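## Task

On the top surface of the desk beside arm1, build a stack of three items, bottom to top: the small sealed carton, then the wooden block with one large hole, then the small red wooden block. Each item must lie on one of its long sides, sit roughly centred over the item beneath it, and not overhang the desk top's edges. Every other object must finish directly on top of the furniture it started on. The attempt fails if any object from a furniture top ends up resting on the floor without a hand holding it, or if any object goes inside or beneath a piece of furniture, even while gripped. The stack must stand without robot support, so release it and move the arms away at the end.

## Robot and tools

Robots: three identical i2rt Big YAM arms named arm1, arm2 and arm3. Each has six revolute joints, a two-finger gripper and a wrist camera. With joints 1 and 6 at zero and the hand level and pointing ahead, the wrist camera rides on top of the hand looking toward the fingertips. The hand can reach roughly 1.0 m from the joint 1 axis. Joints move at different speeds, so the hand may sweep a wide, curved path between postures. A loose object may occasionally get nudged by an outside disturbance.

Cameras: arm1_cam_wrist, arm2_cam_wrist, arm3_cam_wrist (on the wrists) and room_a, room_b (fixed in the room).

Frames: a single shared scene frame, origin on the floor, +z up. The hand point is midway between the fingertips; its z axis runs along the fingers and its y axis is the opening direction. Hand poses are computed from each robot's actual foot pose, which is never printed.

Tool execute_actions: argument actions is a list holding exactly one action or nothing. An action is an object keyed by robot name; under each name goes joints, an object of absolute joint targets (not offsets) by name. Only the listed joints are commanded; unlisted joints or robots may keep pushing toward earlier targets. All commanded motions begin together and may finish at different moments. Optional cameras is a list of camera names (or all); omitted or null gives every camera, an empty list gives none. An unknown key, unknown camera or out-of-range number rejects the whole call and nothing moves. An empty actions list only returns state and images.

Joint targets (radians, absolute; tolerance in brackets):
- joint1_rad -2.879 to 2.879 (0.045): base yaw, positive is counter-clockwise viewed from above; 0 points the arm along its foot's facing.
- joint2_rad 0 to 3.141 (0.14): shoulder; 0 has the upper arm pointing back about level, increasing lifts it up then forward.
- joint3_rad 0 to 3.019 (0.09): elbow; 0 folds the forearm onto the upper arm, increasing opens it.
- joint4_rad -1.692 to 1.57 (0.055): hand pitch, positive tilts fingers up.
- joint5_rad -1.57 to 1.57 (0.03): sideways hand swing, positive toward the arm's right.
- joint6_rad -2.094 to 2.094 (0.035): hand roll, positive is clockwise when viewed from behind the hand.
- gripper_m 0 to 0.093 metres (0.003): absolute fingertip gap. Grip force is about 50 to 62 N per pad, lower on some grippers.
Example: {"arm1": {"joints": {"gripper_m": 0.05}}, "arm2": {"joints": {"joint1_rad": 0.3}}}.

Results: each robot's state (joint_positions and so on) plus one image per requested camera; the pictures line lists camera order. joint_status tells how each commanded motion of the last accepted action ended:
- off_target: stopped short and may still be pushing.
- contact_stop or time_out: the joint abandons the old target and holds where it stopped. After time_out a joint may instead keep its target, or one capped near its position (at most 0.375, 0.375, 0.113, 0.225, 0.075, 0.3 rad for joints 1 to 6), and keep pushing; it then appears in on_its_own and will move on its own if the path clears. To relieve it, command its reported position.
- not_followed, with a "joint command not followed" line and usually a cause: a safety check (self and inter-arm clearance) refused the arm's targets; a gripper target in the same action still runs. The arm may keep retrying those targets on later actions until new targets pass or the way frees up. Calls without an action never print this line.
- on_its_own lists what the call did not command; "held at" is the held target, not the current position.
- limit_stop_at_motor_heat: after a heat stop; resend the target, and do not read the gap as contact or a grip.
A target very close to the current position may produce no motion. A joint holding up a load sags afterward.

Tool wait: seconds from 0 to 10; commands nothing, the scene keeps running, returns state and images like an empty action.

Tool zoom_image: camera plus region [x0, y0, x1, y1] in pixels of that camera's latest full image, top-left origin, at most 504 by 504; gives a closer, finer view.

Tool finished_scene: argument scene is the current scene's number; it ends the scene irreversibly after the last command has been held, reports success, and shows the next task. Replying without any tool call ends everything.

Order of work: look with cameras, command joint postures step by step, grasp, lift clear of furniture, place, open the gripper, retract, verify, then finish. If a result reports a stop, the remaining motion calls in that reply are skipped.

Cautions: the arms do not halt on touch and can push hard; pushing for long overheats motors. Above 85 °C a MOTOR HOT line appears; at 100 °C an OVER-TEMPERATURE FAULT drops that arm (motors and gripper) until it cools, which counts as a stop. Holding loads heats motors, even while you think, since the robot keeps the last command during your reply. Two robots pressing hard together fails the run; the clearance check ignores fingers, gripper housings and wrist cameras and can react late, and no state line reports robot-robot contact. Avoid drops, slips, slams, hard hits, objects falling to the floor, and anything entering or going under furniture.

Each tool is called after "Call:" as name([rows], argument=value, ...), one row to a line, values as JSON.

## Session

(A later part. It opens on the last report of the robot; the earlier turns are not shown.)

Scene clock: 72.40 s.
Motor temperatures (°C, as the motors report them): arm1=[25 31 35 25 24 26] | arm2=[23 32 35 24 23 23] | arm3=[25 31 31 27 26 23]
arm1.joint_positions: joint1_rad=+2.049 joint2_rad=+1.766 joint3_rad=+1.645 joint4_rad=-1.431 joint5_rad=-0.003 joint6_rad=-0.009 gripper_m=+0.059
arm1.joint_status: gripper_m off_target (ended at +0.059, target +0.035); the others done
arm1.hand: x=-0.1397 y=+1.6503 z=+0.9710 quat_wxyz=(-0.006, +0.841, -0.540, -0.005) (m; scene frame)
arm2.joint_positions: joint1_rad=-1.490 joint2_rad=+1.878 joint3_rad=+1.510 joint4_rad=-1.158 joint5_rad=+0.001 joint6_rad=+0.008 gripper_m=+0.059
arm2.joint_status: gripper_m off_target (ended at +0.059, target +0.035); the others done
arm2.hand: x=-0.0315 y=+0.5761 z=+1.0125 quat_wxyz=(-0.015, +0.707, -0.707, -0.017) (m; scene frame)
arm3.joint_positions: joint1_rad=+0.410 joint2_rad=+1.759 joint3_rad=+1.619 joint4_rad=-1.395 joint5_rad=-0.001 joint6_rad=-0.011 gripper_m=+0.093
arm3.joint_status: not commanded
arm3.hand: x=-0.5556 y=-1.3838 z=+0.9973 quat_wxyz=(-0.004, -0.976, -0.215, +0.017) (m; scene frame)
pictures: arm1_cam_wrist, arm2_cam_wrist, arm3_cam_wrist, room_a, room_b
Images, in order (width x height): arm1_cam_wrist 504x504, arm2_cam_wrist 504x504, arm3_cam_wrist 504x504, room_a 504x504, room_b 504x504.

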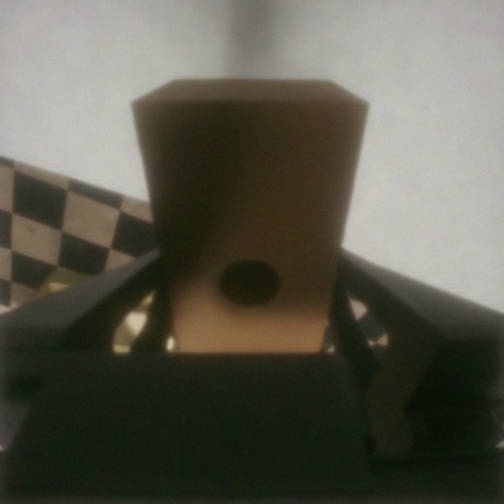

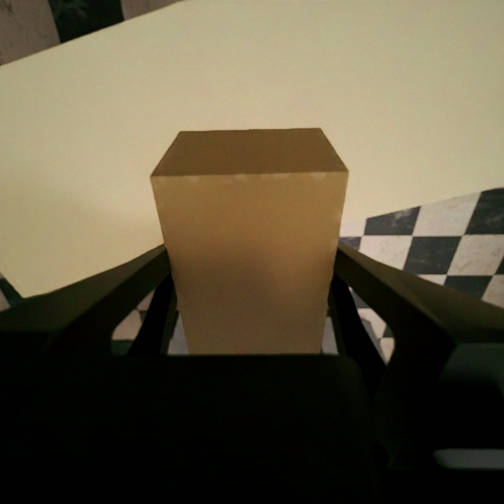

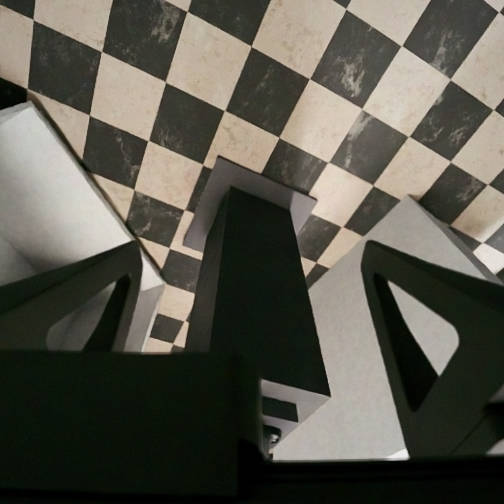

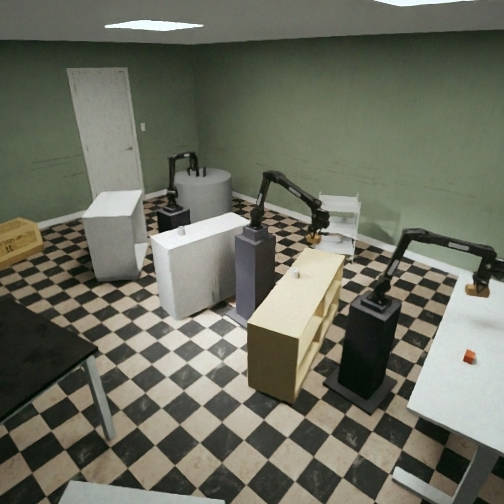

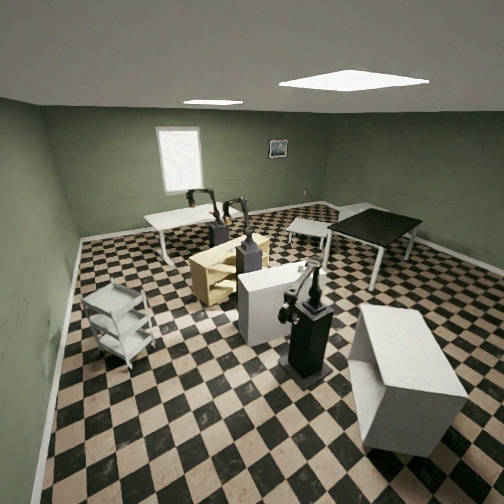

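Call:
execute_actions([
  {"arm1":{"joints":{"joint2_rad":2.02,"joint3_rad":1.68,"joint4_rad":-1.19,"joint6_rad":0,"gripper_m":0.035}},"arm2":{"joints":{"joint2_rad":2.385,"joint3_rad":1.585,"joint4_rad":-0.69,"gripper_m":0.035}}},
], cameras=["arm1_cam_wrist","room_a"])

Scene clock: 74.40 s.
Motor temperatures (°C, as the motors report them): arm1=[25 31 35 25 24 26] | arm2=[23 32 35 24 23 23] | arm3=[25 31 31 27 26 23]
arm1.joint_positions: joint1_rad=+2.049 joint2_rad=+2.067 joint3_rad=+1.645 joint4_rad=-1.198 joint5_rad=-0.003 joint6_rad=-0.009 gripper_m=+0.059
arm1.joint_status: gripper_m off_target (ended at +0.059, target +0.035); the others done
arm1.hand: x=-0.1597 y=+1.6982 z=+0.8031 quat_wxyz=(+0.013, +0.841, -0.540, +0.024) (m; scene frame)
arm2.joint_positions: joint1_rad=-1.490 joint2_rad=+2.393 joint3_rad=+1.560 joint4_rad=-0.702 joint5_rad=+0.001 joint6_rad=+0.008 gripper_m=+0.059
arm2.joint_status: gripper_m off_target (ended at +0.059, target +0.035); the others done
arm2.hand: x=-0.0330 y=+0.6191 z=+0.7347 quat_wxyz=(-0.012, +0.707, -0.707, -0.014) (m; scene frame)
arm3.joint_positions: joint1_rad=+0.410 joint2_rad=+1.759 joint3_rad=+1.619 joint4_rad=-1.395 joint5_rad=-0.001 joint6_rad=-0.011 gripper_m=+0.093
arm3.joint_status: not commanded
arm3.hand: x=-0.5556 y=-1.3838 z=+0.9973 quat_wxyz=(-0.004, -0.976, -0.215, +0.017) (m; scene frame)
pictures: arm1_cam_wrist, room_a
Images, in order (width x height): arm1_cam_wrist 504x504, room_a 504x504.

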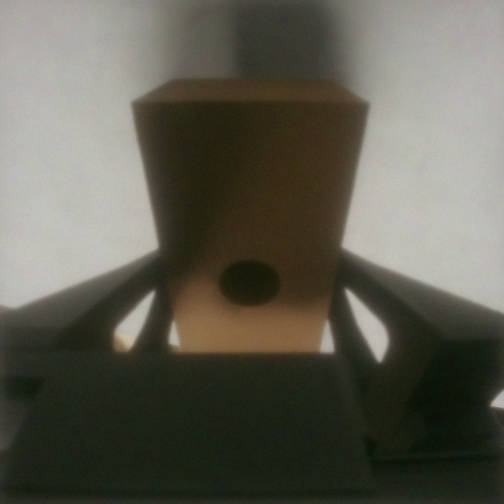

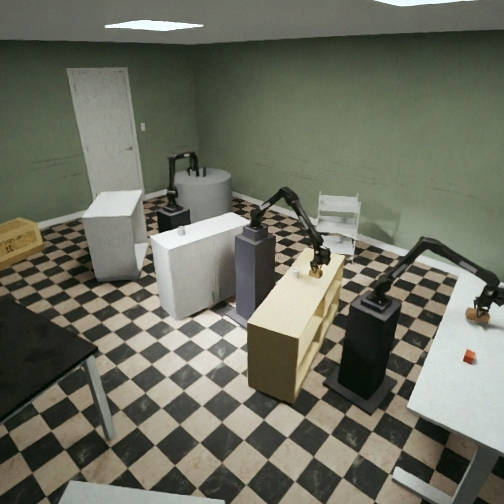

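Call:
execute_actions([
  {"arm1":{"joints":{"joint2_rad":2.09,"joint4_rad":-1.12,"gripper_m":0.035}},"arm2":{"joints":{"joint2_rad":2.475,"joint3_rad":1.57,"joint4_rad":-0.63,"gripper_m":0.035}}},
], cameras=[])

Scene clock: 75.77 s.
Motor temperatures (°C, as the motors report them): arm1=[25 31 36 25 24 26] | arm2=[23 32 35 24 23 23] | arm3=[25 31 31 27 26 23]
arm1.joint_positions: joint1_rad=+2.049 joint2_rad=+2.087 joint3_rad=+1.645 joint4_rad=-1.131 joint5_rad=-0.003 joint6_rad=-0.009 gripper_m=+0.059
arm1.joint_status: gripper_m off_target (ended at +0.059, target +0.035); the others done
arm1.hand: x=-0.1654 y=+1.7112 z=+0.7908 quat_wxyz=(+0.000, +0.841, -0.541, +0.004) (m; scene frame)
arm2.joint_positions: joint1_rad=-1.490 joint2_rad=+2.496 joint3_rad=+1.560 joint4_rad=-0.642 joint5_rad=+0.001 joint6_rad=+0.008 gripper_m=+0.059
arm2.joint_status: gripper_m off_target (ended at +0.059, target +0.035); the others done
arm2.hand: x=-0.0330 y=+0.5981 z=+0.6754 quat_wxyz=(+0.003, +0.708, -0.707, +0.001) (m; scene frame)
arm3.joint_positions: joint1_rad=+0.410 joint2_rad=+1.759 joint3_rad=+1.619 joint4_rad=-1.395 joint5_rad=-0.001 joint6_rad=-0.011 gripper_m=+0.093
arm3.joint_status: not commanded
arm3.hand: x=-0.5556 y=-1.3838 z=+0.9973 quat_wxyz=(-0.004, -0.976, -0.215, +0.017) (m; scene frame)
pictures: none
No camera images: the call's "cameras" was empty. Leave "cameras" out to get every camera's image.

Call:
execute_actions([
  {"arm1":{"joints":{"joint2_rad":2.112,"joint4_rad":-1.10,"gripper_m":0.035}},"arm2":{"joints":{"joint2_rad":2.522,"joint4_rad":-0.60,"gripper_m":0.035}}},
], cameras=["room_a","arm2_cam_wrist"])

Scene clock: 76.80 s.
Motor temperatures (°C, as the motors report them): arm1=[25 31 36 25 24 26] | arm2=[23 32 34 24 23 23] | arm3=[25 31 31 27 26 23]
arm1.joint_positions: joint1_rad=+2.049 joint2_rad=+2.110 joint3_rad=+1.645 joint4_rad=-1.111 joint5_rad=-0.003 joint6_rad=-0.009 gripper_m=+0.059
arm1.joint_status: gripper_m off_target (ended at +0.059, target +0.035); the others done
arm1.hand: x=-0.1662 y=+1.7132 z=+0.7772 quat_wxyz=(+0.001, +0.841, -0.541, +0.005) (m; scene frame)
arm2.joint_positions: joint1_rad=-1.490 joint2_rad=+2.524 joint3_rad=+1.560 joint4_rad=-0.614 joint5_rad=+0.001 joint6_rad=+0.008 gripper_m=+0.059
arm2.joint_status: gripper_m off_target (ended at +0.059, target +0.035); the others done
arm2.hand: x=-0.0330 y=+0.5941 z=+0.6594 quat_wxyz=(+0.003, +0.708, -0.707, +0.001) (m; scene frame)
arm3.joint_positions: joint1_rad=+0.410 joint2_rad=+1.759 joint3_rad=+1.619 joint4_rad=-1.395 joint5_rad=-0.001 joint6_rad=-0.011 gripper_m=+0.093
arm3.joint_status: not commanded
arm3.hand: x=-0.5556 y=-1.3838 z=+0.9973 quat_wxyz=(-0.004, -0.976, -0.215, +0.017) (m; scene frame)
pictures: arm2_cam_wrist, room_a
Images, in order (width x height): arm2_cam_wrist 504x504, room_a 504x504.

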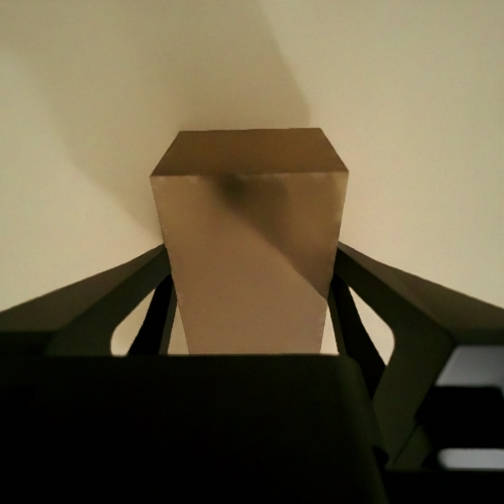

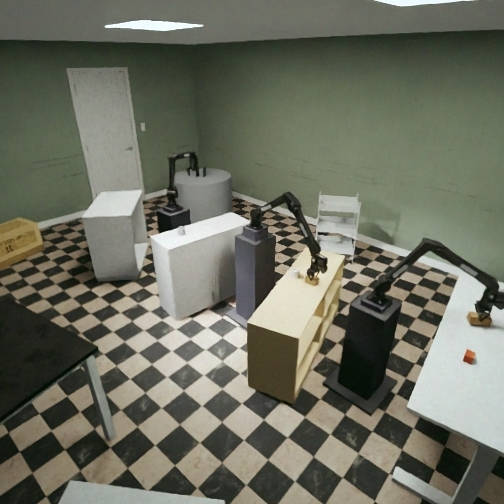

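Call:
execute_actions([
  {"arm1":{"joints":{"joint2_rad":2.135,"joint4_rad":-1.08,"gripper_m":0.035}},"arm2":{"joints":{"joint2_rad":2.54,"gripper_m":0.035}}},
], cameras=[])

Scene clock: 77.83 s.
Motor temperatures (°C, as the motors report them): arm1=[25 31 36 25 24 26] | arm2=[23 32 34 24 23 23] | arm3=[25 31 31 27 26 23]
arm1.joint_positions: joint1_rad=+2.049 joint2_rad=+2.123 joint3_rad=+1.645 joint4_rad=-1.089 joint5_rad=-0.003 joint6_rad=-0.009 gripper_m=+0.059
arm1.joint_status: gripper_m off_target (ended at +0.059, target +0.035); the others done
arm1.hand: x=-0.1678 y=+1.7167 z=+0.7699 quat_wxyz=(-0.002, +0.841, -0.541, +0.001) (m; scene frame)
arm2.joint_positions: joint1_rad=-1.490 joint2_rad=+2.532 joint3_rad=+1.560 joint4_rad=-0.612 joint5_rad=+0.001 joint6_rad=+0.008 gripper_m=+0.059
arm2.joint_status: gripper_m off_target (ended at +0.059, target +0.035); the others done
arm2.hand: x=-0.0332 y=+0.5913 z=+0.6549 quat_wxyz=(+0.005, +0.708, -0.706, +0.003) (m; scene frame)
arm3.joint_positions: joint1_rad=+0.410 joint2_rad=+1.759 joint3_rad=+1.619 joint4_rad=-1.395 joint5_rad=-0.001 joint6_rad=-0.011 gripper_m=+0.093
arm3.joint_status: not commanded
arm3.hand: x=-0.5556 y=-1.3838 z=+0.9973 quat_wxyz=(-0.004, -0.976, -0.215, +0.017) (m; scene frame)
pictures: none
No camera images: the call's "cameras" was empty. Leave "cameras" out to get every camera's image.

Call:
execute_actions([
  {"arm1":{"joints":{"joint2_rad":2.123,"gripper_m":0.093}},"arm2":{"joints":{"joint2_rad":2.532,"gripper_m":0.093}}},
], cameras=["arm1_cam_wrist","arm2_cam_wrist"])

Call:
execute_actions([
  {"arm1":{"joints":{"joint2_rad":1.745,"joint3_rad":1.66,"joint4_rad":-1.44,"gripper_m":0.093}},"arm2":{"joints":{"joint2_rad":1.86,"joint3_rad":1.56,"joint4_rad":-1.16,"gripper_m":0.093}}},
], cameras=[])

Call:
execute_actions([
  {"arm1":{"joints":{"joint1_rad":0.0}},"arm2":{"joints":{"joint1_rad":0.3}}},
], cameras=["room_a"])

Scene clock: 78.83 s.
Motor temperatures (°C, as the motors report them): arm1=[25 31 36 25 24 26] | arm2=[23 32 34 24 23 23] | arm3=[25 31 31 27 26 23]
arm1.joint_positions: joint1_rad=+2.049 joint2_rad=+2.123 joint3_rad=+1.645 joint4_rad=-1.089 joint5_rad=-0.003 joint6_rad=-0.009 gripper_m=+0.093
arm1.joint_status: all done
arm1.hand: x=-0.1678 y=+1.7167 z=+0.7699 quat_wxyz=(-0.002, +0.841, -0.541, +0.001) (m; scene frame)
arm2.joint_positions: joint1_rad=-1.490 joint2_rad=+2.532 joint3_rad=+1.560 joint4_rad=-0.612 joint5_rad=+0.001 joint6_rad=+0.008 gripper_m=+0.093
arm2.joint_status: all done
arm2.hand: x=-0.0332 y=+0.5913 z=+0.6549 quat_wxyz=(+0.005, +0.708, -0.706, +0.003) (m; scene frame)
arm3.joint_positions: joint1_rad=+0.410 joint2_rad=+1.759 joint3_rad=+1.619 joint4_rad=-1.395 joint5_rad=-0.001 joint6_rad=-0.011 gripper_m=+0.093
arm3.joint_status: not commanded
arm3.hand: x=-0.5556 y=-1.3838 z=+0.9973 quat_wxyz=(-0.004, -0.976, -0.215, +0.017) (m; scene frame)
pictures: arm1_cam_wrist, arm2_cam_wrist
Images, in order (width x height): arm1_cam_wrist 504x504, arm2_cam_wrist 504x504.

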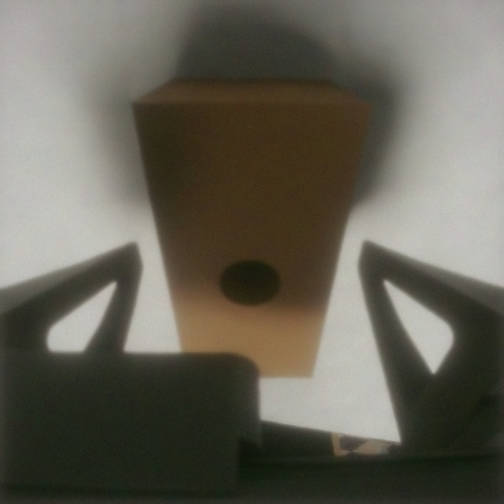

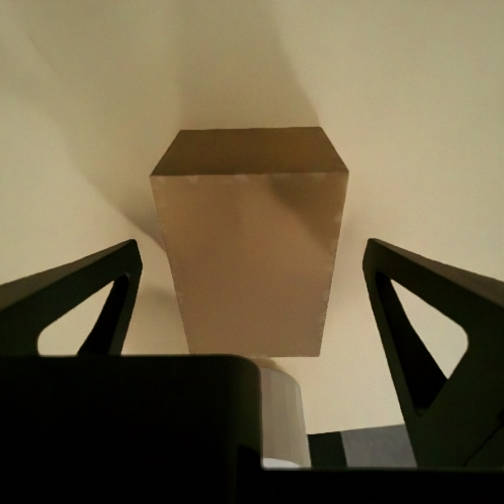

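Scene clock: 80.47 s.
Motor temperatures (°C, as the motors report them): arm1=[25 31 36 25 24 26] | arm2=[23 32 34 24 23 23] | arm3=[25 31 31 27 26 23]
arm1.joint_positions: joint1_rad=+2.049 joint2_rad=+1.739 joint3_rad=+1.645 joint4_rad=-1.432 joint5_rad=-0.003 joint6_rad=-0.009 gripper_m=+0.093
arm1.joint_status: all done
arm1.hand: x=-0.1391 y=+1.6483 z=+0.9853 quat_wxyz=(-0.013, +0.841, -0.540, -0.016) (m; scene frame)
arm2.joint_positions: joint1_rad=-1.490 joint2_rad=+1.867 joint3_rad=+1.553 joint4_rad=-1.148 joint5_rad=+0.001 joint6_rad=+0.008 gripper_m=+0.093
arm2.joint_status: all done
arm2.hand: x=-0.0318 y=+0.5953 z=+1.0355 quat_wxyz=(-0.038, +0.707, -0.706, -0.040) (m; scene frame)
arm3.joint_positions: joint1_rad=+0.410 joint2_rad=+1.759 joint3_rad=+1.619 joint4_rad=-1.395 joint5_rad=-0.001 joint6_rad=-0.011 gripper_m=+0.093
arm3.joint_status: not commanded
arm3.hand: x=-0.5556 y=-1.3838 z=+0.9973 quat_wxyz=(-0.004, -0.976, -0.215, +0.017) (m; scene frame)
pictures: none
No camera images: the call's "cameras" was empty. Leave "cameras" out to get every camera's image.

Scene clock: 82.57 s.
Motor temperatures (°C, as the motors report them): arm1=[25 31 36 25 24 26] | arm2=[23 32 34 24 23 23] | arm3=[25 31 31 27 26 23]
arm1.joint_positions: joint1_rad=-0.008 joint2_rad=+1.743 joint3_rad=+1.645 joint4_rad=-1.432 joint5_rad=+0.000 joint6_rad=-0.009 gripper_m=+0.093
arm1.joint_status: all done
arm1.hand: x=+0.6247 y=+1.1151 z=+0.9896 quat_wxyz=(-0.024, -0.029, -0.999, +0.001) (m; scene frame)
arm2.joint_positions: joint1_rad=+0.308 joint2_rad=+1.867 joint3_rad=+1.553 joint4_rad=-1.148 joint5_rad=+0.000 joint6_rad=+0.009 gripper_m=+0.093
arm2.joint_status: all done
arm2.hand: x=-0.5977 y=-0.1299 z=+1.0367 quat_wxyz=(+0.006, +0.992, +0.114, -0.056) (m; scene frame)
arm3.joint_positions: joint1_rad=+0.410 joint2_rad=+1.759 joint3_rad=+1.619 joint4_rad=-1.395 joint5_rad=-0.001 joint6_rad=-0.011 gripper_m=+0.093
arm3.joint_status: not commanded
arm3.hand: x=-0.5556 y=-1.3838 z=+0.9973 quat_wxyz=(-0.004, -0.976, -0.215, +0.017) (m; scene frame)
pictures: room_a
Images, in order (width x height): room_a 504x504.

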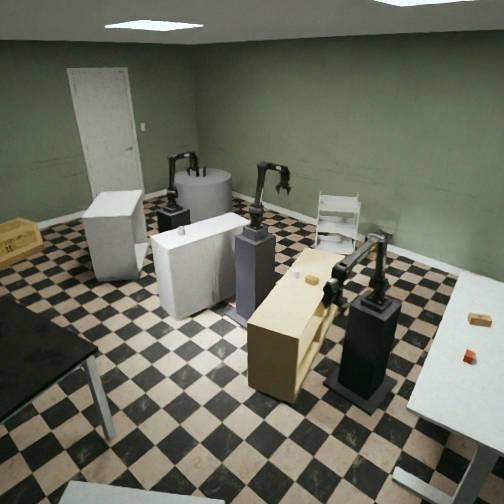

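Call:
execute_actions([
  {"arm1":{"joints":{"joint1_rad":-1.71,"joint6_rad":-0.2}}},
], cameras=[])

Call:
execute_actions([
  {"arm1":{"joints":{"joint2_rad":2.005,"joint3_rad":1.435,"joint4_rad":-0.97}}},
], cameras=["arm1_cam_wrist"])

Scene clock: 84.73 s.
Motor temperatures (°C, as the motors report them): arm1=[25 31 36 25 24 26] | arm2=[23 32 34 24 23 23] | arm3=[25 31 31 27 26 23]
arm1.joint_positions: joint1_rad=-1.718 joint2_rad=+1.743 joint3_rad=+1.645 joint4_rad=-1.432 joint5_rad=+0.001 joint6_rad=-0.190 gripper_m=+0.093
arm1.joint_status: all done
arm1.hand: x=-0.0296 y=+0.6200 z=+0.9842 quat_wxyz=(-0.014, -0.713, -0.701, +0.014) (m; scene frame)
arm2.joint_positions: joint1_rad=+0.308 joint2_rad=+1.867 joint3_rad=+1.553 joint4_rad=-1.148 joint5_rad=+0.000 joint6_rad=+0.009 gripper_m=+0.093
arm2.joint_status: not commanded
arm2.hand: x=-0.5977 y=-0.1299 z=+1.0367 quat_wxyz=(+0.006, +0.992, +0.114, -0.056) (m; scene frame)
arm3.joint_positions: joint1_rad=+0.410 joint2_rad=+1.759 joint3_rad=+1.619 joint4_rad=-1.395 joint5_rad=-0.001 joint6_rad=-0.011 gripper_m=+0.093
arm3.joint_status: not commanded
arm3.hand: x=-0.5556 y=-1.3838 z=+0.9973 quat_wxyz=(-0.004, -0.976, -0.215, +0.017) (m; scene frame)
pictures: none
No camera images: the call's "cameras" was empty. Leave "cameras" out to get every camera's image.

Scene clock: 86.03 s.
Motor temperatures (°C, as the motors report them): arm1=[25 31 36 25 24 26] | arm2=[23 32 34 24 23 23] | arm3=[25 31 31 27 26 23]
arm1.joint_positions: joint1_rad=-1.718 joint2_rad=+2.027 joint3_rad=+1.408 joint4_rad=-0.980 joint5_rad=+0.001 joint6_rad=-0.190 gripper_m=+0.093
arm1.joint_status: all done
arm1.hand: x=-0.0297 y=+0.6099 z=+0.7488 quat_wxyz=(+0.005, -0.713, -0.701, -0.014) (m; scene frame)
arm2.joint_positions: joint1_rad=+0.308 joint2_rad=+1.867 joint3_rad=+1.553 joint4_rad=-1.148 joint5_rad=+0.000 joint6_rad=+0.009 gripper_m=+0.093
arm2.joint_status: not commanded
arm2.hand: x=-0.5977 y=-0.1299 z=+1.0367 quat_wxyz=(+0.006, +0.992, +0.114, -0.056) (m; scene frame)
arm3.joint_positions: joint1_rad=+0.410 joint2_rad=+1.759 joint3_rad=+1.619 joint4_rad=-1.395 joint5_rad=-0.001 joint6_rad=-0.011 gripper_m=+0.093
arm3.joint_status: not commanded
arm3.hand: x=-0.5556 y=-1.3838 z=+0.9973 quat_wxyz=(-0.004, -0.976, -0.215, +0.017) (m; scene frame)
pictures: arm1_cam_wrist
Images, in order (width x height): arm1_cam_wrist 504x504.

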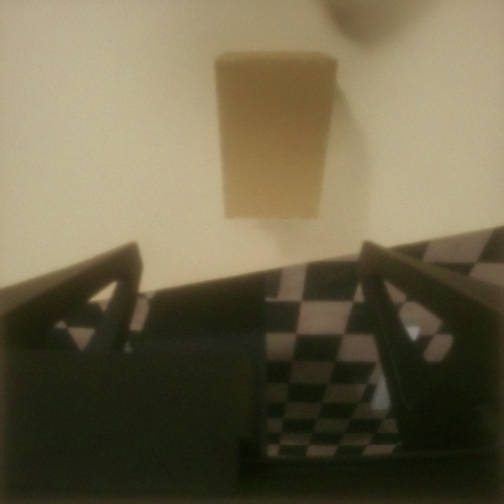

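Call:
execute_actions([
  {"arm1":{"joints":{"joint1_rad":-1.735,"joint2_rad":2.11,"joint3_rad":1.415,"joint4_rad":-0.85,"joint6_rad":-0.2}}},
], cameras=["arm1_cam_wrist"])

Scene clock: 87.73 s.
Motor temperatures (°C, as the motors report them): arm1=[25 31 36 25 24 26] | arm2=[23 32 34 24 23 23] | arm3=[25 31 31 27 26 23]
arm1.joint_positions: joint1_rad=-1.725 joint2_rad=+2.106 joint3_rad=+1.408 joint4_rad=-0.861 joint5_rad=+0.001 joint6_rad=-0.190 gripper_m=+0.093
arm1.joint_status: all done
arm1.hand: x=-0.0365 y=+0.5958 z=+0.7059 quat_wxyz=(-0.006, -0.715, -0.699, +0.003) (m; scene frame)
arm2.joint_positions: joint1_rad=+0.308 joint2_rad=+1.867 joint3_rad=+1.553 joint4_rad=-1.148 joint5_rad=+0.000 joint6_rad=+0.009 gripper_m=+0.093
arm2.joint_status: not commanded
arm2.hand: x=-0.5977 y=-0.1299 z=+1.0367 quat_wxyz=(+0.006, +0.992, +0.114, -0.056) (m; scene frame)
arm3.joint_positions: joint1_rad=+0.410 joint2_rad=+1.759 joint3_rad=+1.619 joint4_rad=-1.395 joint5_rad=-0.001 joint6_rad=-0.011 gripper_m=+0.093
arm3.joint_status: not commanded
arm3.hand: x=-0.5556 y=-1.3838 z=+0.9973 quat_wxyz=(-0.004, -0.976, -0.215, +0.017) (m; scene frame)
pictures: arm1_cam_wrist
Images, in order (width x height): arm1_cam_wrist 504x504.

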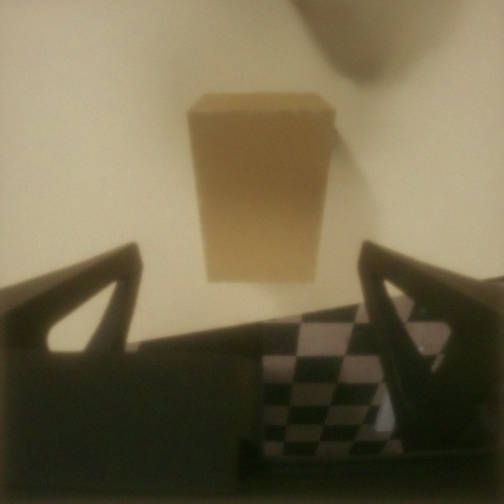

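Call:
execute_actions([
  {"arm1":{"joints":{"joint2_rad":2.195,"joint3_rad":1.445,"joint4_rad":-0.78}}},
], cameras=["arm1_cam_wrist"])

Scene clock: 89.10 s.
Motor temperatures (°C, as the motors report them): arm1=[25 31 35 25 24 26] | arm2=[23 32 34 24 23 23] | arm3=[25 31 31 27 26 23]
arm1.joint_positions: joint1_rad=-1.725 joint2_rad=+2.193 joint3_rad=+1.408 joint4_rad=-0.790 joint5_rad=+0.001 joint6_rad=-0.190 gripper_m=+0.093
arm1.joint_status: all done
arm1.hand: x=-0.0357 y=+0.5978 z=+0.6584 quat_wxyz=(-0.002, -0.715, -0.699, -0.004) (m; scene frame)
arm2.joint_positions: joint1_rad=+0.308 joint2_rad=+1.867 joint3_rad=+1.553 joint4_rad=-1.148 joint5_rad=+0.000 joint6_rad=+0.009 gripper_m=+0.093
arm2.joint_status: not commanded
arm2.hand: x=-0.5977 y=-0.1299 z=+1.0367 quat_wxyz=(+0.006, +0.992, +0.114, -0.056) (m; scene frame)
arm3.joint_positions: joint1_rad=+0.410 joint2_rad=+1.759 joint3_rad=+1.619 joint4_rad=-1.395 joint5_rad=-0.001 joint6_rad=-0.011 gripper_m=+0.093
arm3.joint_status: not commanded
arm3.hand: x=-0.5556 y=-1.3838 z=+0.9973 quat_wxyz=(-0.004, -0.976, -0.215, +0.017) (m; scene frame)
pictures: arm1_cam_wrist
Images, in order (width x height): arm1_cam_wrist 504x504.

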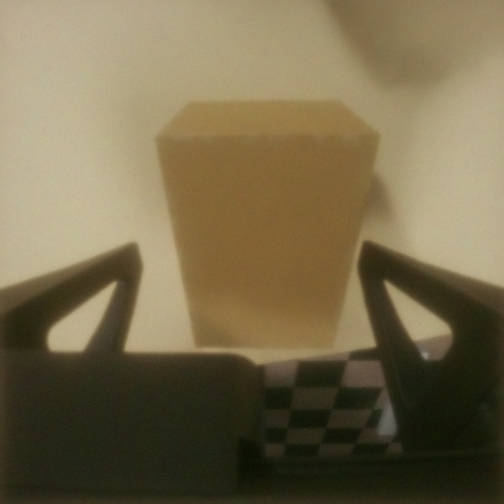

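Call:
execute_actions([
  {"arm1":{"joints":{"gripper_m":0.035}}},
], cameras=["arm1_cam_wrist"])

Call:
execute_actions([
  {"arm1":{"joints":{"joint2_rad":1.745,"joint3_rad":1.66,"joint4_rad":-1.44,"gripper_m":0.035}}},
], cameras=[])

Call:
execute_actions([
  {"arm1":{"joints":{"joint1_rad":1.69,"joint6_rad":0,"gripper_m":0.035}}},
], cameras=["arm1_cam_wrist","room_a"])

Scene clock: 90.33 s.
Motor temperatures (°C, as the motors report them): arm1=[25 31 35 25 24 26] | arm2=[23 32 34 24 23 23] | arm3=[25 31 31 27 26 23]
arm1.joint_positions: joint1_rad=-1.725 joint2_rad=+2.193 joint3_rad=+1.408 joint4_rad=-0.790 joint5_rad=+0.001 joint6_rad=-0.191 gripper_m=+0.059
arm1.joint_status: gripper_m off_target (ended at +0.059, target +0.035)
arm1.hand: x=-0.0357 y=+0.5977 z=+0.6584 quat_wxyz=(-0.002, -0.715, -0.699, -0.004) (m; scene frame)
arm2.joint_positions: joint1_rad=+0.308 joint2_rad=+1.867 joint3_rad=+1.553 joint4_rad=-1.148 joint5_rad=+0.000 joint6_rad=+0.009 gripper_m=+0.093
arm2.joint_status: not commanded
arm2.hand: x=-0.5977 y=-0.1299 z=+1.0367 quat_wxyz=(+0.006, +0.992, +0.114, -0.056) (m; scene frame)
arm3.joint_positions: joint1_rad=+0.410 joint2_rad=+1.759 joint3_rad=+1.619 joint4_rad=-1.395 joint5_rad=-0.001 joint6_rad=-0.011 gripper_m=+0.093
arm3.joint_status: not commanded
arm3.hand: x=-0.5556 y=-1.3838 z=+0.9973 quat_wxyz=(-0.004, -0.976, -0.215, +0.017) (m; scene frame)
pictures: arm1_cam_wrist
Images, in order (width x height): arm1_cam_wrist 504x504.

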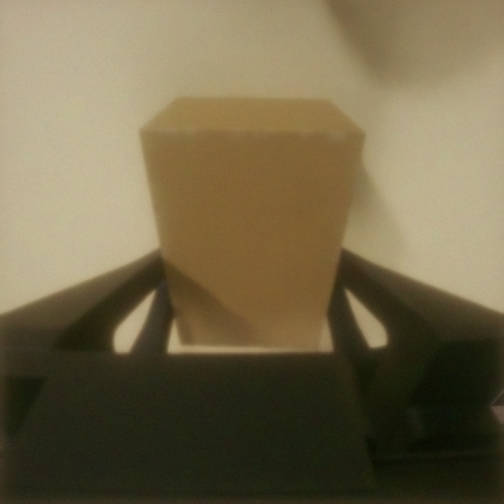

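Scene clock: 92.13 s.
Motor temperatures (°C, as the motors report them): arm1=[25 31 36 25 24 26] | arm2=[23 32 34 24 23 23] | arm3=[25 31 31 27 26 23]
arm1.joint_positions: joint1_rad=-1.725 joint2_rad=+1.754 joint3_rad=+1.647 joint4_rad=-1.431 joint5_rad=+0.001 joint6_rad=-0.191 gripper_m=+0.059
arm1.joint_status: gripper_m off_target (ended at +0.059, target +0.035); the others done
arm1.hand: x=-0.0338 y=+0.6190 z=+0.9795 quat_wxyz=(-0.012, -0.715, -0.699, +0.011) (m; scene frame)
arm2.joint_positions: joint1_rad=+0.308 joint2_rad=+1.867 joint3_rad=+1.553 joint4_rad=-1.148 joint5_rad=+0.000 joint6_rad=+0.009 gripper_m=+0.093
arm2.joint_status: not commanded
arm2.hand: x=-0.5977 y=-0.1299 z=+1.0367 quat_wxyz=(+0.006, +0.992, +0.114, -0.056) (m; scene frame)
arm3.joint_positions: joint1_rad=+0.410 joint2_rad=+1.759 joint3_rad=+1.619 joint4_rad=-1.395 joint5_rad=-0.001 joint6_rad=-0.011 gripper_m=+0.093
arm3.joint_status: not commanded
arm3.hand: x=-0.5556 y=-1.3838 z=+0.9973 quat_wxyz=(-0.004, -0.976, -0.215, +0.017) (m; scene frame)
pictures: none
No camera images: the call's "cameras" was empty. Leave "cameras" out to get every camera's image.

Scene clock: 94.90 s.
Motor temperatures (°C, as the motors report them): arm1=[25 31 36 25 24 26] | arm2=[23 32 34 24 23 23] | arm3=[25 31 32 27 26 23]
arm1.joint_positions: joint1_rad=+1.698 joint2_rad=+1.754 joint3_rad=+1.647 joint4_rad=-1.431 joint5_rad=-0.001 joint6_rad=-0.010 gripper_m=+0.059
arm1.joint_status: gripper_m off_target (ended at +0.059, target +0.035); the others done
arm1.hand: x=+0.0451 y=+1.6963 z=+0.9799 quat_wxyz=(-0.014, +0.734, -0.679, -0.009) (m; scene frame)
arm2.joint_positions: joint1_rad=+0.308 joint2_rad=+1.867 joint3_rad=+1.553 joint4_rad=-1.148 joint5_rad=+0.000 joint6_rad=+0.009 gripper_m=+0.093
arm2.joint_status: not commanded
arm2.hand: x=-0.5977 y=-0.1299 z=+1.0367 quat_wxyz=(+0.006, +0.992, +0.114, -0.056) (m; scene frame)
arm3.joint_positions: joint1_rad=+0.410 joint2_rad=+1.759 joint3_rad=+1.619 joint4_rad=-1.395 joint5_rad=-0.001 joint6_rad=-0.011 gripper_m=+0.093
arm3.joint_status: not commanded
arm3.hand: x=-0.5556 y=-1.3838 z=+0.9973 quat_wxyz=(-0.004, -0.976, -0.215, +0.017) (m; scene frame)
pictures: arm1_cam_wrist, room_a
Images, in order (width x height): arm1_cam_wrist 504x504, room_a 504x504.

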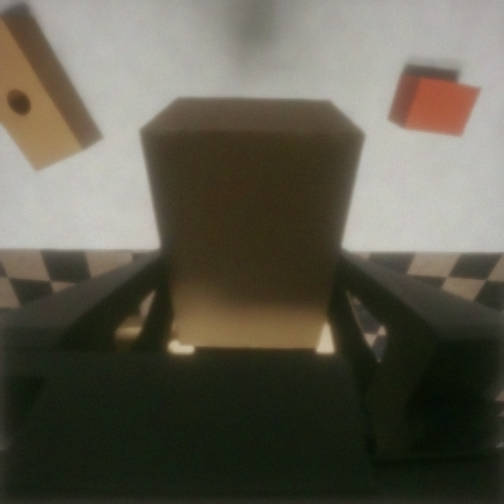

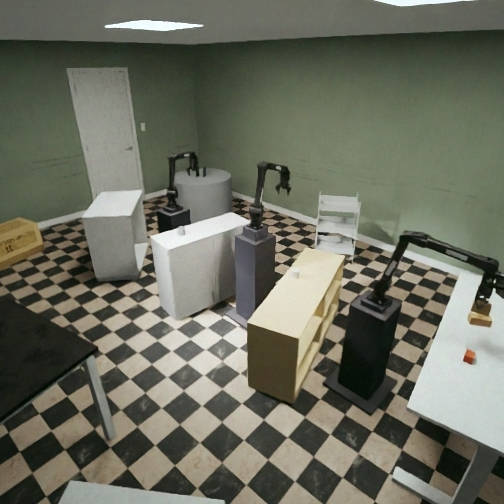

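Call:
execute_actions([
  {"arm1":{"joints":{"joint2_rad":2.03,"joint4_rad":-1.14,"gripper_m":0.035}}},
], cameras=[])

Scene clock: 96.63 s.
Motor temperatures (°C, as the motors report them): arm1=[25 31 36 25 24 26] | arm2=[23 32 35 24 23 23] | arm3=[25 31 32 27 26 23]
arm1.joint_positions: joint1_rad=+1.698 joint2_rad=+2.068 joint3_rad=+1.638 joint4_rad=-1.149 joint5_rad=-0.001 joint6_rad=-0.010 gripper_m=+0.059
arm1.joint_status: gripper_m off_target (ended at +0.059, target +0.035); the others done
arm1.hand: x=+0.0423 y=+1.7577 z=+0.8016 quat_wxyz=(+0.001, +0.734, -0.679, +0.006) (m; scene frame)
arm2.joint_positions: joint1_rad=+0.308 joint2_rad=+1.867 joint3_rad=+1.553 joint4_rad=-1.148 joint5_rad=+0.000 joint6_rad=+0.009 gripper_m=+0.093
arm2.joint_status: not commanded
arm2.hand: x=-0.5977 y=-0.1299 z=+1.0367 quat_wxyz=(+0.006, +0.992, +0.114, -0.056) (m; scene frame)
arm3.joint_positions: joint1_rad=+0.410 joint2_rad=+1.759 joint3_rad=+1.619 joint4_rad=-1.395 joint5_rad=-0.001 joint6_rad=-0.011 gripper_m=+0.093
arm3.joint_status: not commanded
arm3.hand: x=-0.5556 y=-1.3838 z=+0.9973 quat_wxyz=(-0.004, -0.976, -0.215, +0.017) (m; scene frame)
pictures: none
No camera images: the call's "cameras" was empty. Leave "cameras" out to get every camera's image.

Call:
execute_actions([
  {"arm1":{"joints":{"joint2_rad":2.108,"joint4_rad":-1.085,"gripper_m":0.035}}},
], cameras=[])

Scene clock: 97.67 s.
Motor temperatures (°C, as the motors report them): arm1=[25 31 36 25 24 26] | arm2=[23 32 35 24 23 23] | arm3=[25 31 32 27 26 23]
arm1.joint_positions: joint1_rad=+1.698 joint2_rad=+2.099 joint3_rad=+1.638 joint4_rad=-1.097 joint5_rad=-0.001 joint6_rad=-0.010 gripper_m=+0.059
arm1.joint_status: gripper_m off_target (ended at +0.059, target +0.035); the others done
arm1.hand: x=+0.0418 y=+1.7671 z=+0.7836 quat_wxyz=(-0.007, +0.734, -0.679, -0.002) (m; scene frame)
arm2.joint_positions: joint1_rad=+0.308 joint2_rad=+1.867 joint3_rad=+1.553 joint4_rad=-1.148 joint5_rad=+0.000 joint6_rad=+0.009 gripper_m=+0.093
arm2.joint_status: not commanded
arm2.hand: x=-0.5977 y=-0.1299 z=+1.0367 quat_wxyz=(+0.006, +0.992, +0.114, -0.056) (m; scene frame)
arm3.joint_positions: joint1_rad=+0.410 joint2_rad=+1.759 joint3_rad=+1.619 joint4_rad=-1.395 joint5_rad=-0.001 joint6_rad=-0.011 gripper_m=+0.093
arm3.joint_status: not commanded
arm3.hand: x=-0.5556 y=-1.3838 z=+0.9973 quat_wxyz=(-0.004, -0.976, -0.215, +0.017) (m; scene frame)
pictures: none
No camera images: the call's "cameras" was empty. Leave "cameras" out to get every camera's image.

Need −0.012 → q2 ≈2.12.

Call:
execute_actions([
  {"arm1":{"joints":{"joint2_rad":2.128,"gripper_m":0.035}}},
], cameras=[])

Scene clock: 98.50 s.
Motor temperatures (°C, as the motors report them): arm1=[25 31 36 25 24 26] | arm2=[23 32 35 24 23 23] | arm3=[25 31 32 27 26 23]
arm1.joint_positions: joint1_rad=+1.698 joint2_rad=+2.115 joint3_rad=+1.638 joint4_rad=-1.096 joint5_rad=-0.001 joint6_rad=-0.010 gripper_m=+0.059
arm1.joint_status: gripper_m off_target (ended at +0.059, target +0.035); the others done
arm1.hand: x=+0.0421 y=+1.7652 z=+0.7741 quat_wxyz=(-0.001, +0.734, -0.679, +0.004) (m; scene frame)
arm2.joint_positions: joint1_rad=+0.308 joint2_rad=+1.867 joint3_rad=+1.553 joint4_rad=-1.148 joint5_rad=+0.000 joint6_rad=+0.009 gripper_m=+0.093
arm2.joint_status: not commanded
arm2.hand: x=-0.5977 y=-0.1299 z=+1.0367 quat_wxyz=(+0.006, +0.992, +0.114, -0.056) (m; scene frame)
arm3.joint_positions: joint1_rad=+0.410 joint2_rad=+1.759 joint3_rad=+1.619 joint4_rad=-1.395 joint5_rad=-0.001 joint6_rad=-0.011 gripper_m=+0.093
arm3.joint_status: not commanded
arm3.hand: x=-0.5556 y=-1.3838 z=+0.9973 quat_wxyz=(-0.004, -0.976, -0.215, +0.017) (m; scene frame)
pictures: none
No camera images: the call's "cameras" was empty. Leave "cameras" out to get every camera's image.

Call:
execute_actions([
  {"arm1":{"joints":{"joint2_rad":2.138,"gripper_m":0.035}}},
], cameras=[])

Scene clock: 99.17 s.
Motor temperatures (°C, as the motors report them): arm1=[25 31 36 25 24 26] | arm2=[23 32 35 24 23 23] | arm3=[25 31 32 27 26 23]
arm1.joint_positions: joint1_rad=+1.698 joint2_rad=+2.120 joint3_rad=+1.638 joint4_rad=-1.096 joint5_rad=-0.001 joint6_rad=-0.010 gripper_m=+0.059
arm1.joint_status: gripper_m off_target (ended at +0.059, target +0.035); the others done
arm1.hand: x=+0.0421 y=+1.7647 z=+0.7712 quat_wxyz=(+0.000, +0.734, -0.679, +0.005) (m; scene frame)
arm2.joint_positions: joint1_rad=+0.308 joint2_rad=+1.867 joint3_rad=+1.553 joint4_rad=-1.148 joint5_rad=+0.000 joint6_rad=+0.009 gripper_m=+0.093
arm2.joint_status: not commanded
arm2.hand: x=-0.5977 y=-0.1299 z=+1.0367 quat_wxyz=(+0.006, +0.992, +0.114, -0.056) (m; scene frame)
arm3.joint_positions: joint1_rad=+0.410 joint2_rad=+1.759 joint3_rad=+1.619 joint4_rad=-1.395 joint5_rad=-0.001 joint6_rad=-0.011 gripper_m=+0.093
arm3.joint_status: not commanded
arm3.hand: x=-0.5556 y=-1.3838 z=+0.9973 quat_wxyz=(-0.004, -0.976, -0.215, +0.017) (m; scene frame)
pictures: none
No camera images: the call's "cameras" was empty. Leave "cameras" out to get every camera's image.

Call:
execute_actions([
  {"arm1":{"joints":{"joint2_rad":2.12,"gripper_m":0.093}}},
], cameras=["arm1_cam_wrist"])

Call:
execute_actions([
  {"arm1":{"joints":{"joint2_rad":1.95,"joint4_rad":-1.26}}},
], cameras=["arm1_cam_wrist"])

Call:
execute_actions([
  {"arm1":{"joints":{"joint1_rad":2.041}}},
], cameras=["arm1_cam_wrist"])

Scene clock: 100.33 s.
Motor temperatures (°C, as the motors report them): arm1=[25 31 36 25 24 26] | arm2=[23 32 35 24 23 23] | arm3=[25 31 32 27 26 23]
arm1.joint_positions: joint1_rad=+1.698 joint2_rad=+2.120 joint3_rad=+1.638 joint4_rad=-1.096 joint5_rad=-0.001 joint6_rad=-0.009 gripper_m=+0.093
arm1.joint_status: all done
arm1.hand: x=+0.0421 y=+1.7647 z=+0.7712 quat_wxyz=(+0.000, +0.734, -0.679, +0.005) (m; scene frame)
arm2.joint_positions: joint1_rad=+0.308 joint2_rad=+1.867 joint3_rad=+1.553 joint4_rad=-1.148 joint5_rad=+0.000 joint6_rad=+0.009 gripper_m=+0.093
arm2.joint_status: not commanded
arm2.hand: x=-0.5977 y=-0.1299 z=+1.0367 quat_wxyz=(+0.006, +0.992, +0.114, -0.056) (m; scene frame)
arm3.joint_positions: joint1_rad=+0.410 joint2_rad=+1.759 joint3_rad=+1.619 joint4_rad=-1.395 joint5_rad=-0.001 joint6_rad=-0.011 gripper_m=+0.093
arm3.joint_status: not commanded
arm3.hand: x=-0.5556 y=-1.3838 z=+0.9973 quat_wxyz=(-0.004, -0.976, -0.215, +0.017) (m; scene frame)
pictures: arm1_cam_wrist
Images, in order (width x height): arm1_cam_wrist 504x504.

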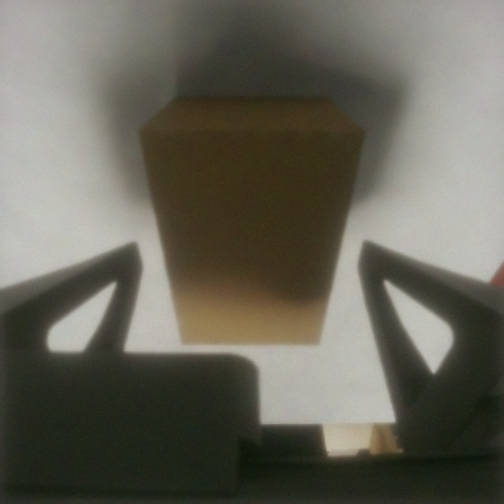

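Scene clock: 101.40 s.
Motor temperatures (°C, as the motors report them): arm1=[25 31 36 25 24 26] | arm2=[23 32 35 24 23 23] | arm3=[25 31 32 27 26 23]
arm1.joint_positions: joint1_rad=+1.698 joint2_rad=+1.938 joint3_rad=+1.638 joint4_rad=-1.251 joint5_rad=-0.001 joint6_rad=-0.009 gripper_m=+0.093
arm1.joint_status: all done
arm1.hand: x=+0.0428 y=+1.7414 z=+0.8769 quat_wxyz=(-0.009, +0.734, -0.679, -0.004) (m; scene frame)
arm2.joint_positions: joint1_rad=+0.308 joint2_rad=+1.867 joint3_rad=+1.553 joint4_rad=-1.148 joint5_rad=+0.000 joint6_rad=+0.009 gripper_m=+0.093
arm2.joint_status: not commanded
arm2.hand: x=-0.5977 y=-0.1299 z=+1.0367 quat_wxyz=(+0.006, +0.992, +0.114, -0.056) (m; scene frame)
arm3.joint_positions: joint1_rad=+0.410 joint2_rad=+1.759 joint3_rad=+1.619 joint4_rad=-1.395 joint5_rad=-0.001 joint6_rad=-0.011 gripper_m=+0.093
arm3.joint_status: not commanded
arm3.hand: x=-0.5556 y=-1.3838 z=+0.9973 quat_wxyz=(-0.004, -0.976, -0.215, +0.017) (m; scene frame)
pictures: arm1_cam_wrist
Images, in order (width x height): arm1_cam_wrist 504x504.

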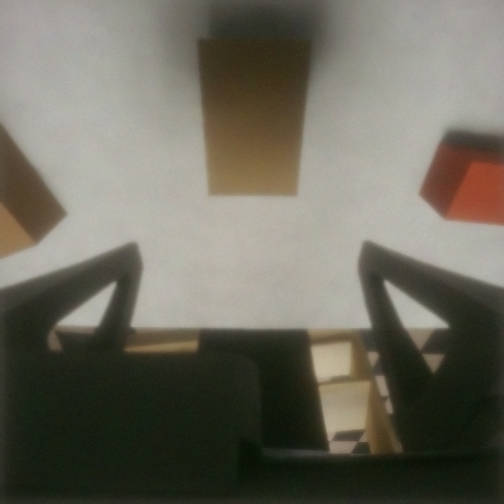

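Scene clock: 102.83 s.
Motor temperatures (°C, as the motors report them): arm1=[25 31 36 25 24 26] | arm2=[23 32 35 24 23 23] | arm3=[25 31 32 27 26 23]
arm1.joint_positions: joint1_rad=+2.038 joint2_rad=+1.938 joint3_rad=+1.638 joint4_rad=-1.251 joint5_rad=-0.002 joint6_rad=-0.008 gripper_m=+0.093
arm1.joint_status: all done
arm1.hand: x=-0.1511 y=+1.6944 z=+0.8753 quat_wxyz=(-0.007, +0.838, -0.546, -0.005) (m; scene frame)
arm2.joint_positions: joint1_rad=+0.308 joint2_rad=+1.867 joint3_rad=+1.553 joint4_rad=-1.148 joint5_rad=+0.000 joint6_rad=+0.009 gripper_m=+0.093
arm2.joint_status: not commanded
arm2.hand: x=-0.5977 y=-0.1299 z=+1.0367 quat_wxyz=(+0.006, +0.992, +0.114, -0.056) (m; scene frame)
arm3.joint_positions: joint1_rad=+0.410 joint2_rad=+1.759 joint3_rad=+1.619 joint4_rad=-1.395 joint5_rad=-0.001 joint6_rad=-0.011 gripper_m=+0.093
arm3.joint_status: not commanded
arm3.hand: x=-0.5556 y=-1.3838 z=+0.9973 quat_wxyz=(-0.004, -0.976, -0.215, +0.017) (m; scene frame)
pictures: arm1_cam_wrist
Images, in order (width x height): arm1_cam_wrist 504x504.

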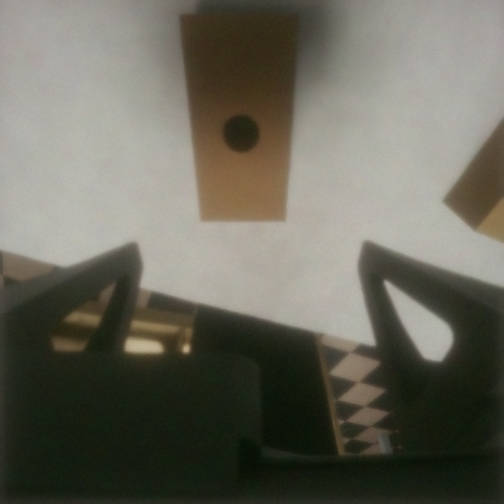

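Call:
execute_actions([
  {"arm1":{"joints":{"joint1_rad":2.056,"joint2_rad":2.095,"joint4_rad":-1.085}}},
], cameras=["arm1_cam_wrist"])

Scene clock: 104.13 s.
Motor temperatures (°C, as the motors report them): arm1=[25 31 36 25 24 26] | arm2=[23 32 35 24 23 23] | arm3=[25 31 32 27 26 23]
arm1.joint_positions: joint1_rad=+2.047 joint2_rad=+2.112 joint3_rad=+1.638 joint4_rad=-1.096 joint5_rad=-0.002 joint6_rad=-0.008 gripper_m=+0.093
arm1.joint_status: all done
arm1.hand: x=-0.1650 y=+1.7144 z=+0.7737 quat_wxyz=(-0.002, +0.840, -0.542, +0.003) (m; scene frame)
arm2.joint_positions: joint1_rad=+0.308 joint2_rad=+1.867 joint3_rad=+1.553 joint4_rad=-1.148 joint5_rad=+0.000 joint6_rad=+0.009 gripper_m=+0.093
arm2.joint_status: not commanded
arm2.hand: x=-0.5977 y=-0.1299 z=+1.0367 quat_wxyz=(+0.006, +0.992, +0.114, -0.056) (m; scene frame)
arm3.joint_positions: joint1_rad=+0.410 joint2_rad=+1.759 joint3_rad=+1.619 joint4_rad=-1.395 joint5_rad=-0.001 joint6_rad=-0.011 gripper_m=+0.093
arm3.joint_status: not commanded
arm3.hand: x=-0.5556 y=-1.3838 z=+0.9973 quat_wxyz=(-0.004, -0.976, -0.215, +0.017) (m; scene frame)
pictures: arm1_cam_wrist
Images, in order (width x height): arm1_cam_wrist 504x504.

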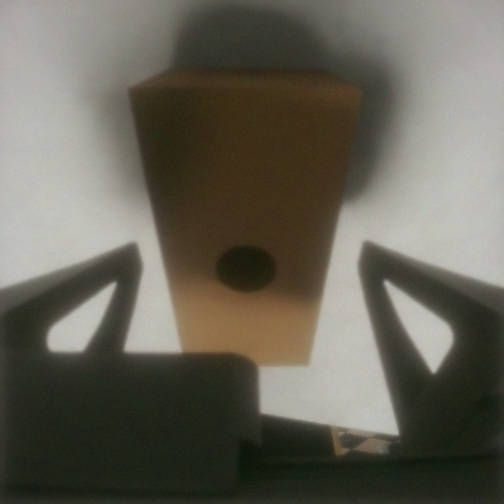

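Call:
execute_actions([
  {"arm1":{"joints":{"gripper_m":0.035}}},
], cameras=[])

Call:
execute_actions([
  {"arm1":{"joints":{"joint2_rad":1.93,"joint3_rad":1.66,"joint4_rad":-1.27,"gripper_m":0.035}}},
], cameras=[])

Call:
execute_actions([
  {"arm1":{"joints":{"joint1_rad":1.706,"gripper_m":0.035}}},
], cameras=["arm1_cam_wrist","room_a"])

Scene clock: 105.13 s.
Motor temperatures (°C, as the motors report them): arm1=[25 31 36 25 24 26] | arm2=[23 32 35 24 23 23] | arm3=[25 31 32 27 26 23]
arm1.joint_positions: joint1_rad=+2.047 joint2_rad=+2.112 joint3_rad=+1.638 joint4_rad=-1.095 joint5_rad=-0.002 joint6_rad=-0.007 gripper_m=+0.059
arm1.joint_status: gripper_m off_target (ended at +0.059, target +0.035)
arm1.hand: x=-0.1653 y=+1.7145 z=+0.7737 quat_wxyz=(-0.002, +0.840, -0.542, +0.002) (m; scene frame)
arm2.joint_positions: joint1_rad=+0.308 joint2_rad=+1.867 joint3_rad=+1.553 joint4_rad=-1.148 joint5_rad=+0.000 joint6_rad=+0.009 gripper_m=+0.093
arm2.joint_status: not commanded
arm2.hand: x=-0.5977 y=-0.1299 z=+1.0367 quat_wxyz=(+0.006, +0.992, +0.114, -0.056) (m; scene frame)
arm3.joint_positions: joint1_rad=+0.410 joint2_rad=+1.759 joint3_rad=+1.619 joint4_rad=-1.395 joint5_rad=-0.001 joint6_rad=-0.011 gripper_m=+0.093
arm3.joint_status: not commanded
arm3.hand: x=-0.5556 y=-1.3838 z=+0.9973 quat_wxyz=(-0.004, -0.976, -0.215, +0.017) (m; scene frame)
pictures: none
No camera images: the call's "cameras" was empty. Leave "cameras" out to get every camera's image.

Scene clock: 106.20 s.
Motor temperatures (°C, as the motors report them): arm1=[25 31 36 25 24 26] | arm2=[23 32 35 24 23 23] | arm3=[25 31 32 27 26 23]
arm1.joint_positions: joint1_rad=+2.047 joint2_rad=+1.938 joint3_rad=+1.638 joint4_rad=-1.262 joint5_rad=-0.002 joint6_rad=-0.007 gripper_m=+0.059
arm1.joint_status: gripper_m off_target (ended at +0.059, target +0.035); the others done
arm1.hand: x=-0.1552 y=+1.6897 z=+0.8752 quat_wxyz=(-0.004, +0.840, -0.542, -0.001) (m; scene frame)
arm2.joint_positions: joint1_rad=+0.308 joint2_rad=+1.867 joint3_rad=+1.553 joint4_rad=-1.148 joint5_rad=+0.000 joint6_rad=+0.009 gripper_m=+0.093
arm2.joint_status: not commanded
arm2.hand: x=-0.5977 y=-0.1299 z=+1.0367 quat_wxyz=(+0.006, +0.992, +0.114, -0.056) (m; scene frame)
arm3.joint_positions: joint1_rad=+0.410 joint2_rad=+1.759 joint3_rad=+1.619 joint4_rad=-1.395 joint5_rad=-0.001 joint6_rad=-0.011 gripper_m=+0.093
arm3.joint_status: not commanded
arm3.hand: x=-0.5556 y=-1.3838 z=+0.9973 quat_wxyz=(-0.004, -0.976, -0.215, +0.017) (m; scene frame)
pictures: none
No camera images: the call's "cameras" was empty. Leave "cameras" out to get every camera's image.

Scene clock: 107.67 s.
Motor temperatures (°C, as the motors report them): arm1=[25 31 36 25 24 26] | arm2=[23 32 35 24 23 23] | arm3=[25 31 32 27 26 23]
arm1.joint_positions: joint1_rad=+1.712 joint2_rad=+1.938 joint3_rad=+1.638 joint4_rad=-1.262 joint5_rad=+0.001 joint6_rad=-0.006 gripper_m=+0.059
arm1.joint_status: gripper_m off_target (ended at +0.059, target +0.035); the others done
arm1.hand: x=+0.0353 y=+1.7382 z=+0.8768 quat_wxyz=(-0.006, +0.738, -0.675, +0.000) (m; scene frame)
arm2.joint_positions: joint1_rad=+0.308 joint2_rad=+1.867 joint3_rad=+1.553 joint4_rad=-1.148 joint5_rad=+0.000 joint6_rad=+0.009 gripper_m=+0.093
arm2.joint_status: not commanded
arm2.hand: x=-0.5977 y=-0.1299 z=+1.0367 quat_wxyz=(+0.006, +0.992, +0.114, -0.056) (m; scene frame)
arm3.joint_positions: joint1_rad=+0.410 joint2_rad=+1.759 joint3_rad=+1.619 joint4_rad=-1.395 joint5_rad=-0.001 joint6_rad=-0.011 gripper_m=+0.093
arm3.joint_status: not commanded
arm3.hand: x=-0.5556 y=-1.3838 z=+0.9973 quat_wxyz=(-0.004, -0.976, -0.215, +0.017) (m; scene frame)
pictures: arm1_cam_wrist, room_a
Images, in order (width x height): arm1_cam_wrist 504x504, room_a 504x504.

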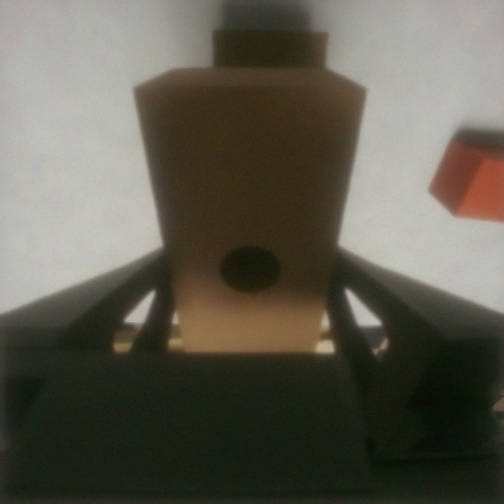

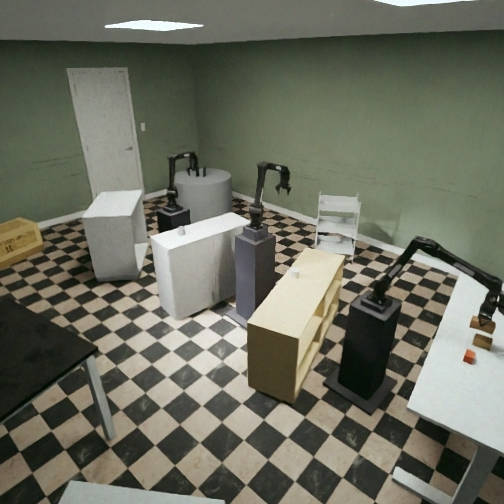

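Call:
execute_actions([
  {"arm1":{"joints":{"joint1_rad":1.689,"joint2_rad":1.98,"joint3_rad":1.72,"joint4_rad":-1.26,"gripper_m":0.035}}},
], cameras=["arm1_cam_wrist"])

Scene clock: 108.97 s.
Motor temperatures (°C, as the motors report them): arm1=[25 31 36 25 24 26] | arm2=[23 32 35 24 23 23] | arm3=[25 31 32 27 26 23]
arm1.joint_positions: joint1_rad=+1.697 joint2_rad=+1.984 joint3_rad=+1.647 joint4_rad=-1.262 joint5_rad=+0.001 joint6_rad=-0.006 gripper_m=+0.059
arm1.joint_status: gripper_m off_target (ended at +0.059, target +0.035); the others done
arm1.hand: x=+0.0445 y=+1.7404 z=+0.8537 quat_wxyz=(+0.007, +0.732, -0.681, +0.014) (m; scene frame)
arm2.joint_positions: joint1_rad=+0.308 joint2_rad=+1.867 joint3_rad=+1.553 joint4_rad=-1.148 joint5_rad=+0.000 joint6_rad=+0.009 gripper_m=+0.093
arm2.joint_status: not commanded
arm2.hand: x=-0.5977 y=-0.1299 z=+1.0367 quat_wxyz=(+0.006, +0.992, +0.114, -0.056) (m; scene frame)
arm3.joint_positions: joint1_rad=+0.410 joint2_rad=+1.759 joint3_rad=+1.619 joint4_rad=-1.395 joint5_rad=-0.001 joint6_rad=-0.011 gripper_m=+0.093
arm3.joint_status: not commanded
arm3.hand: x=-0.5556 y=-1.3838 z=+0.9973 quat_wxyz=(-0.004, -0.976, -0.215, +0.017) (m; scene frame)
pictures: arm1_cam_wrist
Images, in order (width x height): arm1_cam_wrist 504x504.

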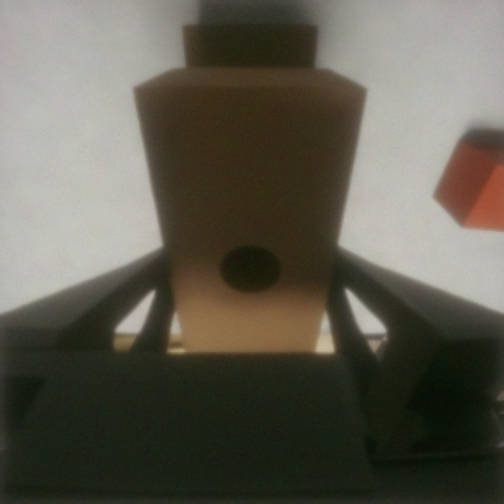

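Call:
execute_actions([
  {"arm1":{"joints":{"joint3_rad":1.76,"joint4_rad":-1.25,"gripper_m":0.035}}},
], cameras=[])

Scene clock: 109.83 s.
Motor temperatures (°C, as the motors report them): arm1=[25 32 37 25 24 26] | arm2=[23 32 35 24 23 23] | arm3=[25 31 32 27 26 23]
arm1.joint_positions: joint1_rad=+1.697 joint2_rad=+1.984 joint3_rad=+1.693 joint4_rad=-1.259 joint5_rad=+0.001 joint6_rad=-0.006 gripper_m=+0.059
arm1.joint_status: gripper_m off_target (ended at +0.059, target +0.035); the others done
arm1.hand: x=+0.0432 y=+1.7580 z=+0.8704 quat_wxyz=(-0.010, +0.732, -0.681, -0.004) (m; scene frame)
arm2.joint_positions: joint1_rad=+0.308 joint2_rad=+1.867 joint3_rad=+1.553 joint4_rad=-1.148 joint5_rad=+0.000 joint6_rad=+0.009 gripper_m=+0.093
arm2.joint_status: not commanded
arm2.hand: x=-0.5977 y=-0.1299 z=+1.0367 quat_wxyz=(+0.006, +0.992, +0.114, -0.056) (m; scene frame)
arm3.joint_positions: joint1_rad=+0.410 joint2_rad=+1.759 joint3_rad=+1.619 joint4_rad=-1.395 joint5_rad=-0.001 joint6_rad=-0.011 gripper_m=+0.093
arm3.joint_status: not commanded
arm3.hand: x=-0.5556 y=-1.3838 z=+0.9973 quat_wxyz=(-0.004, -0.976, -0.215, +0.017) (m; scene frame)
pictures: none
No camera images: the call's "cameras" was empty. Leave "cameras" out to get every camera's image.


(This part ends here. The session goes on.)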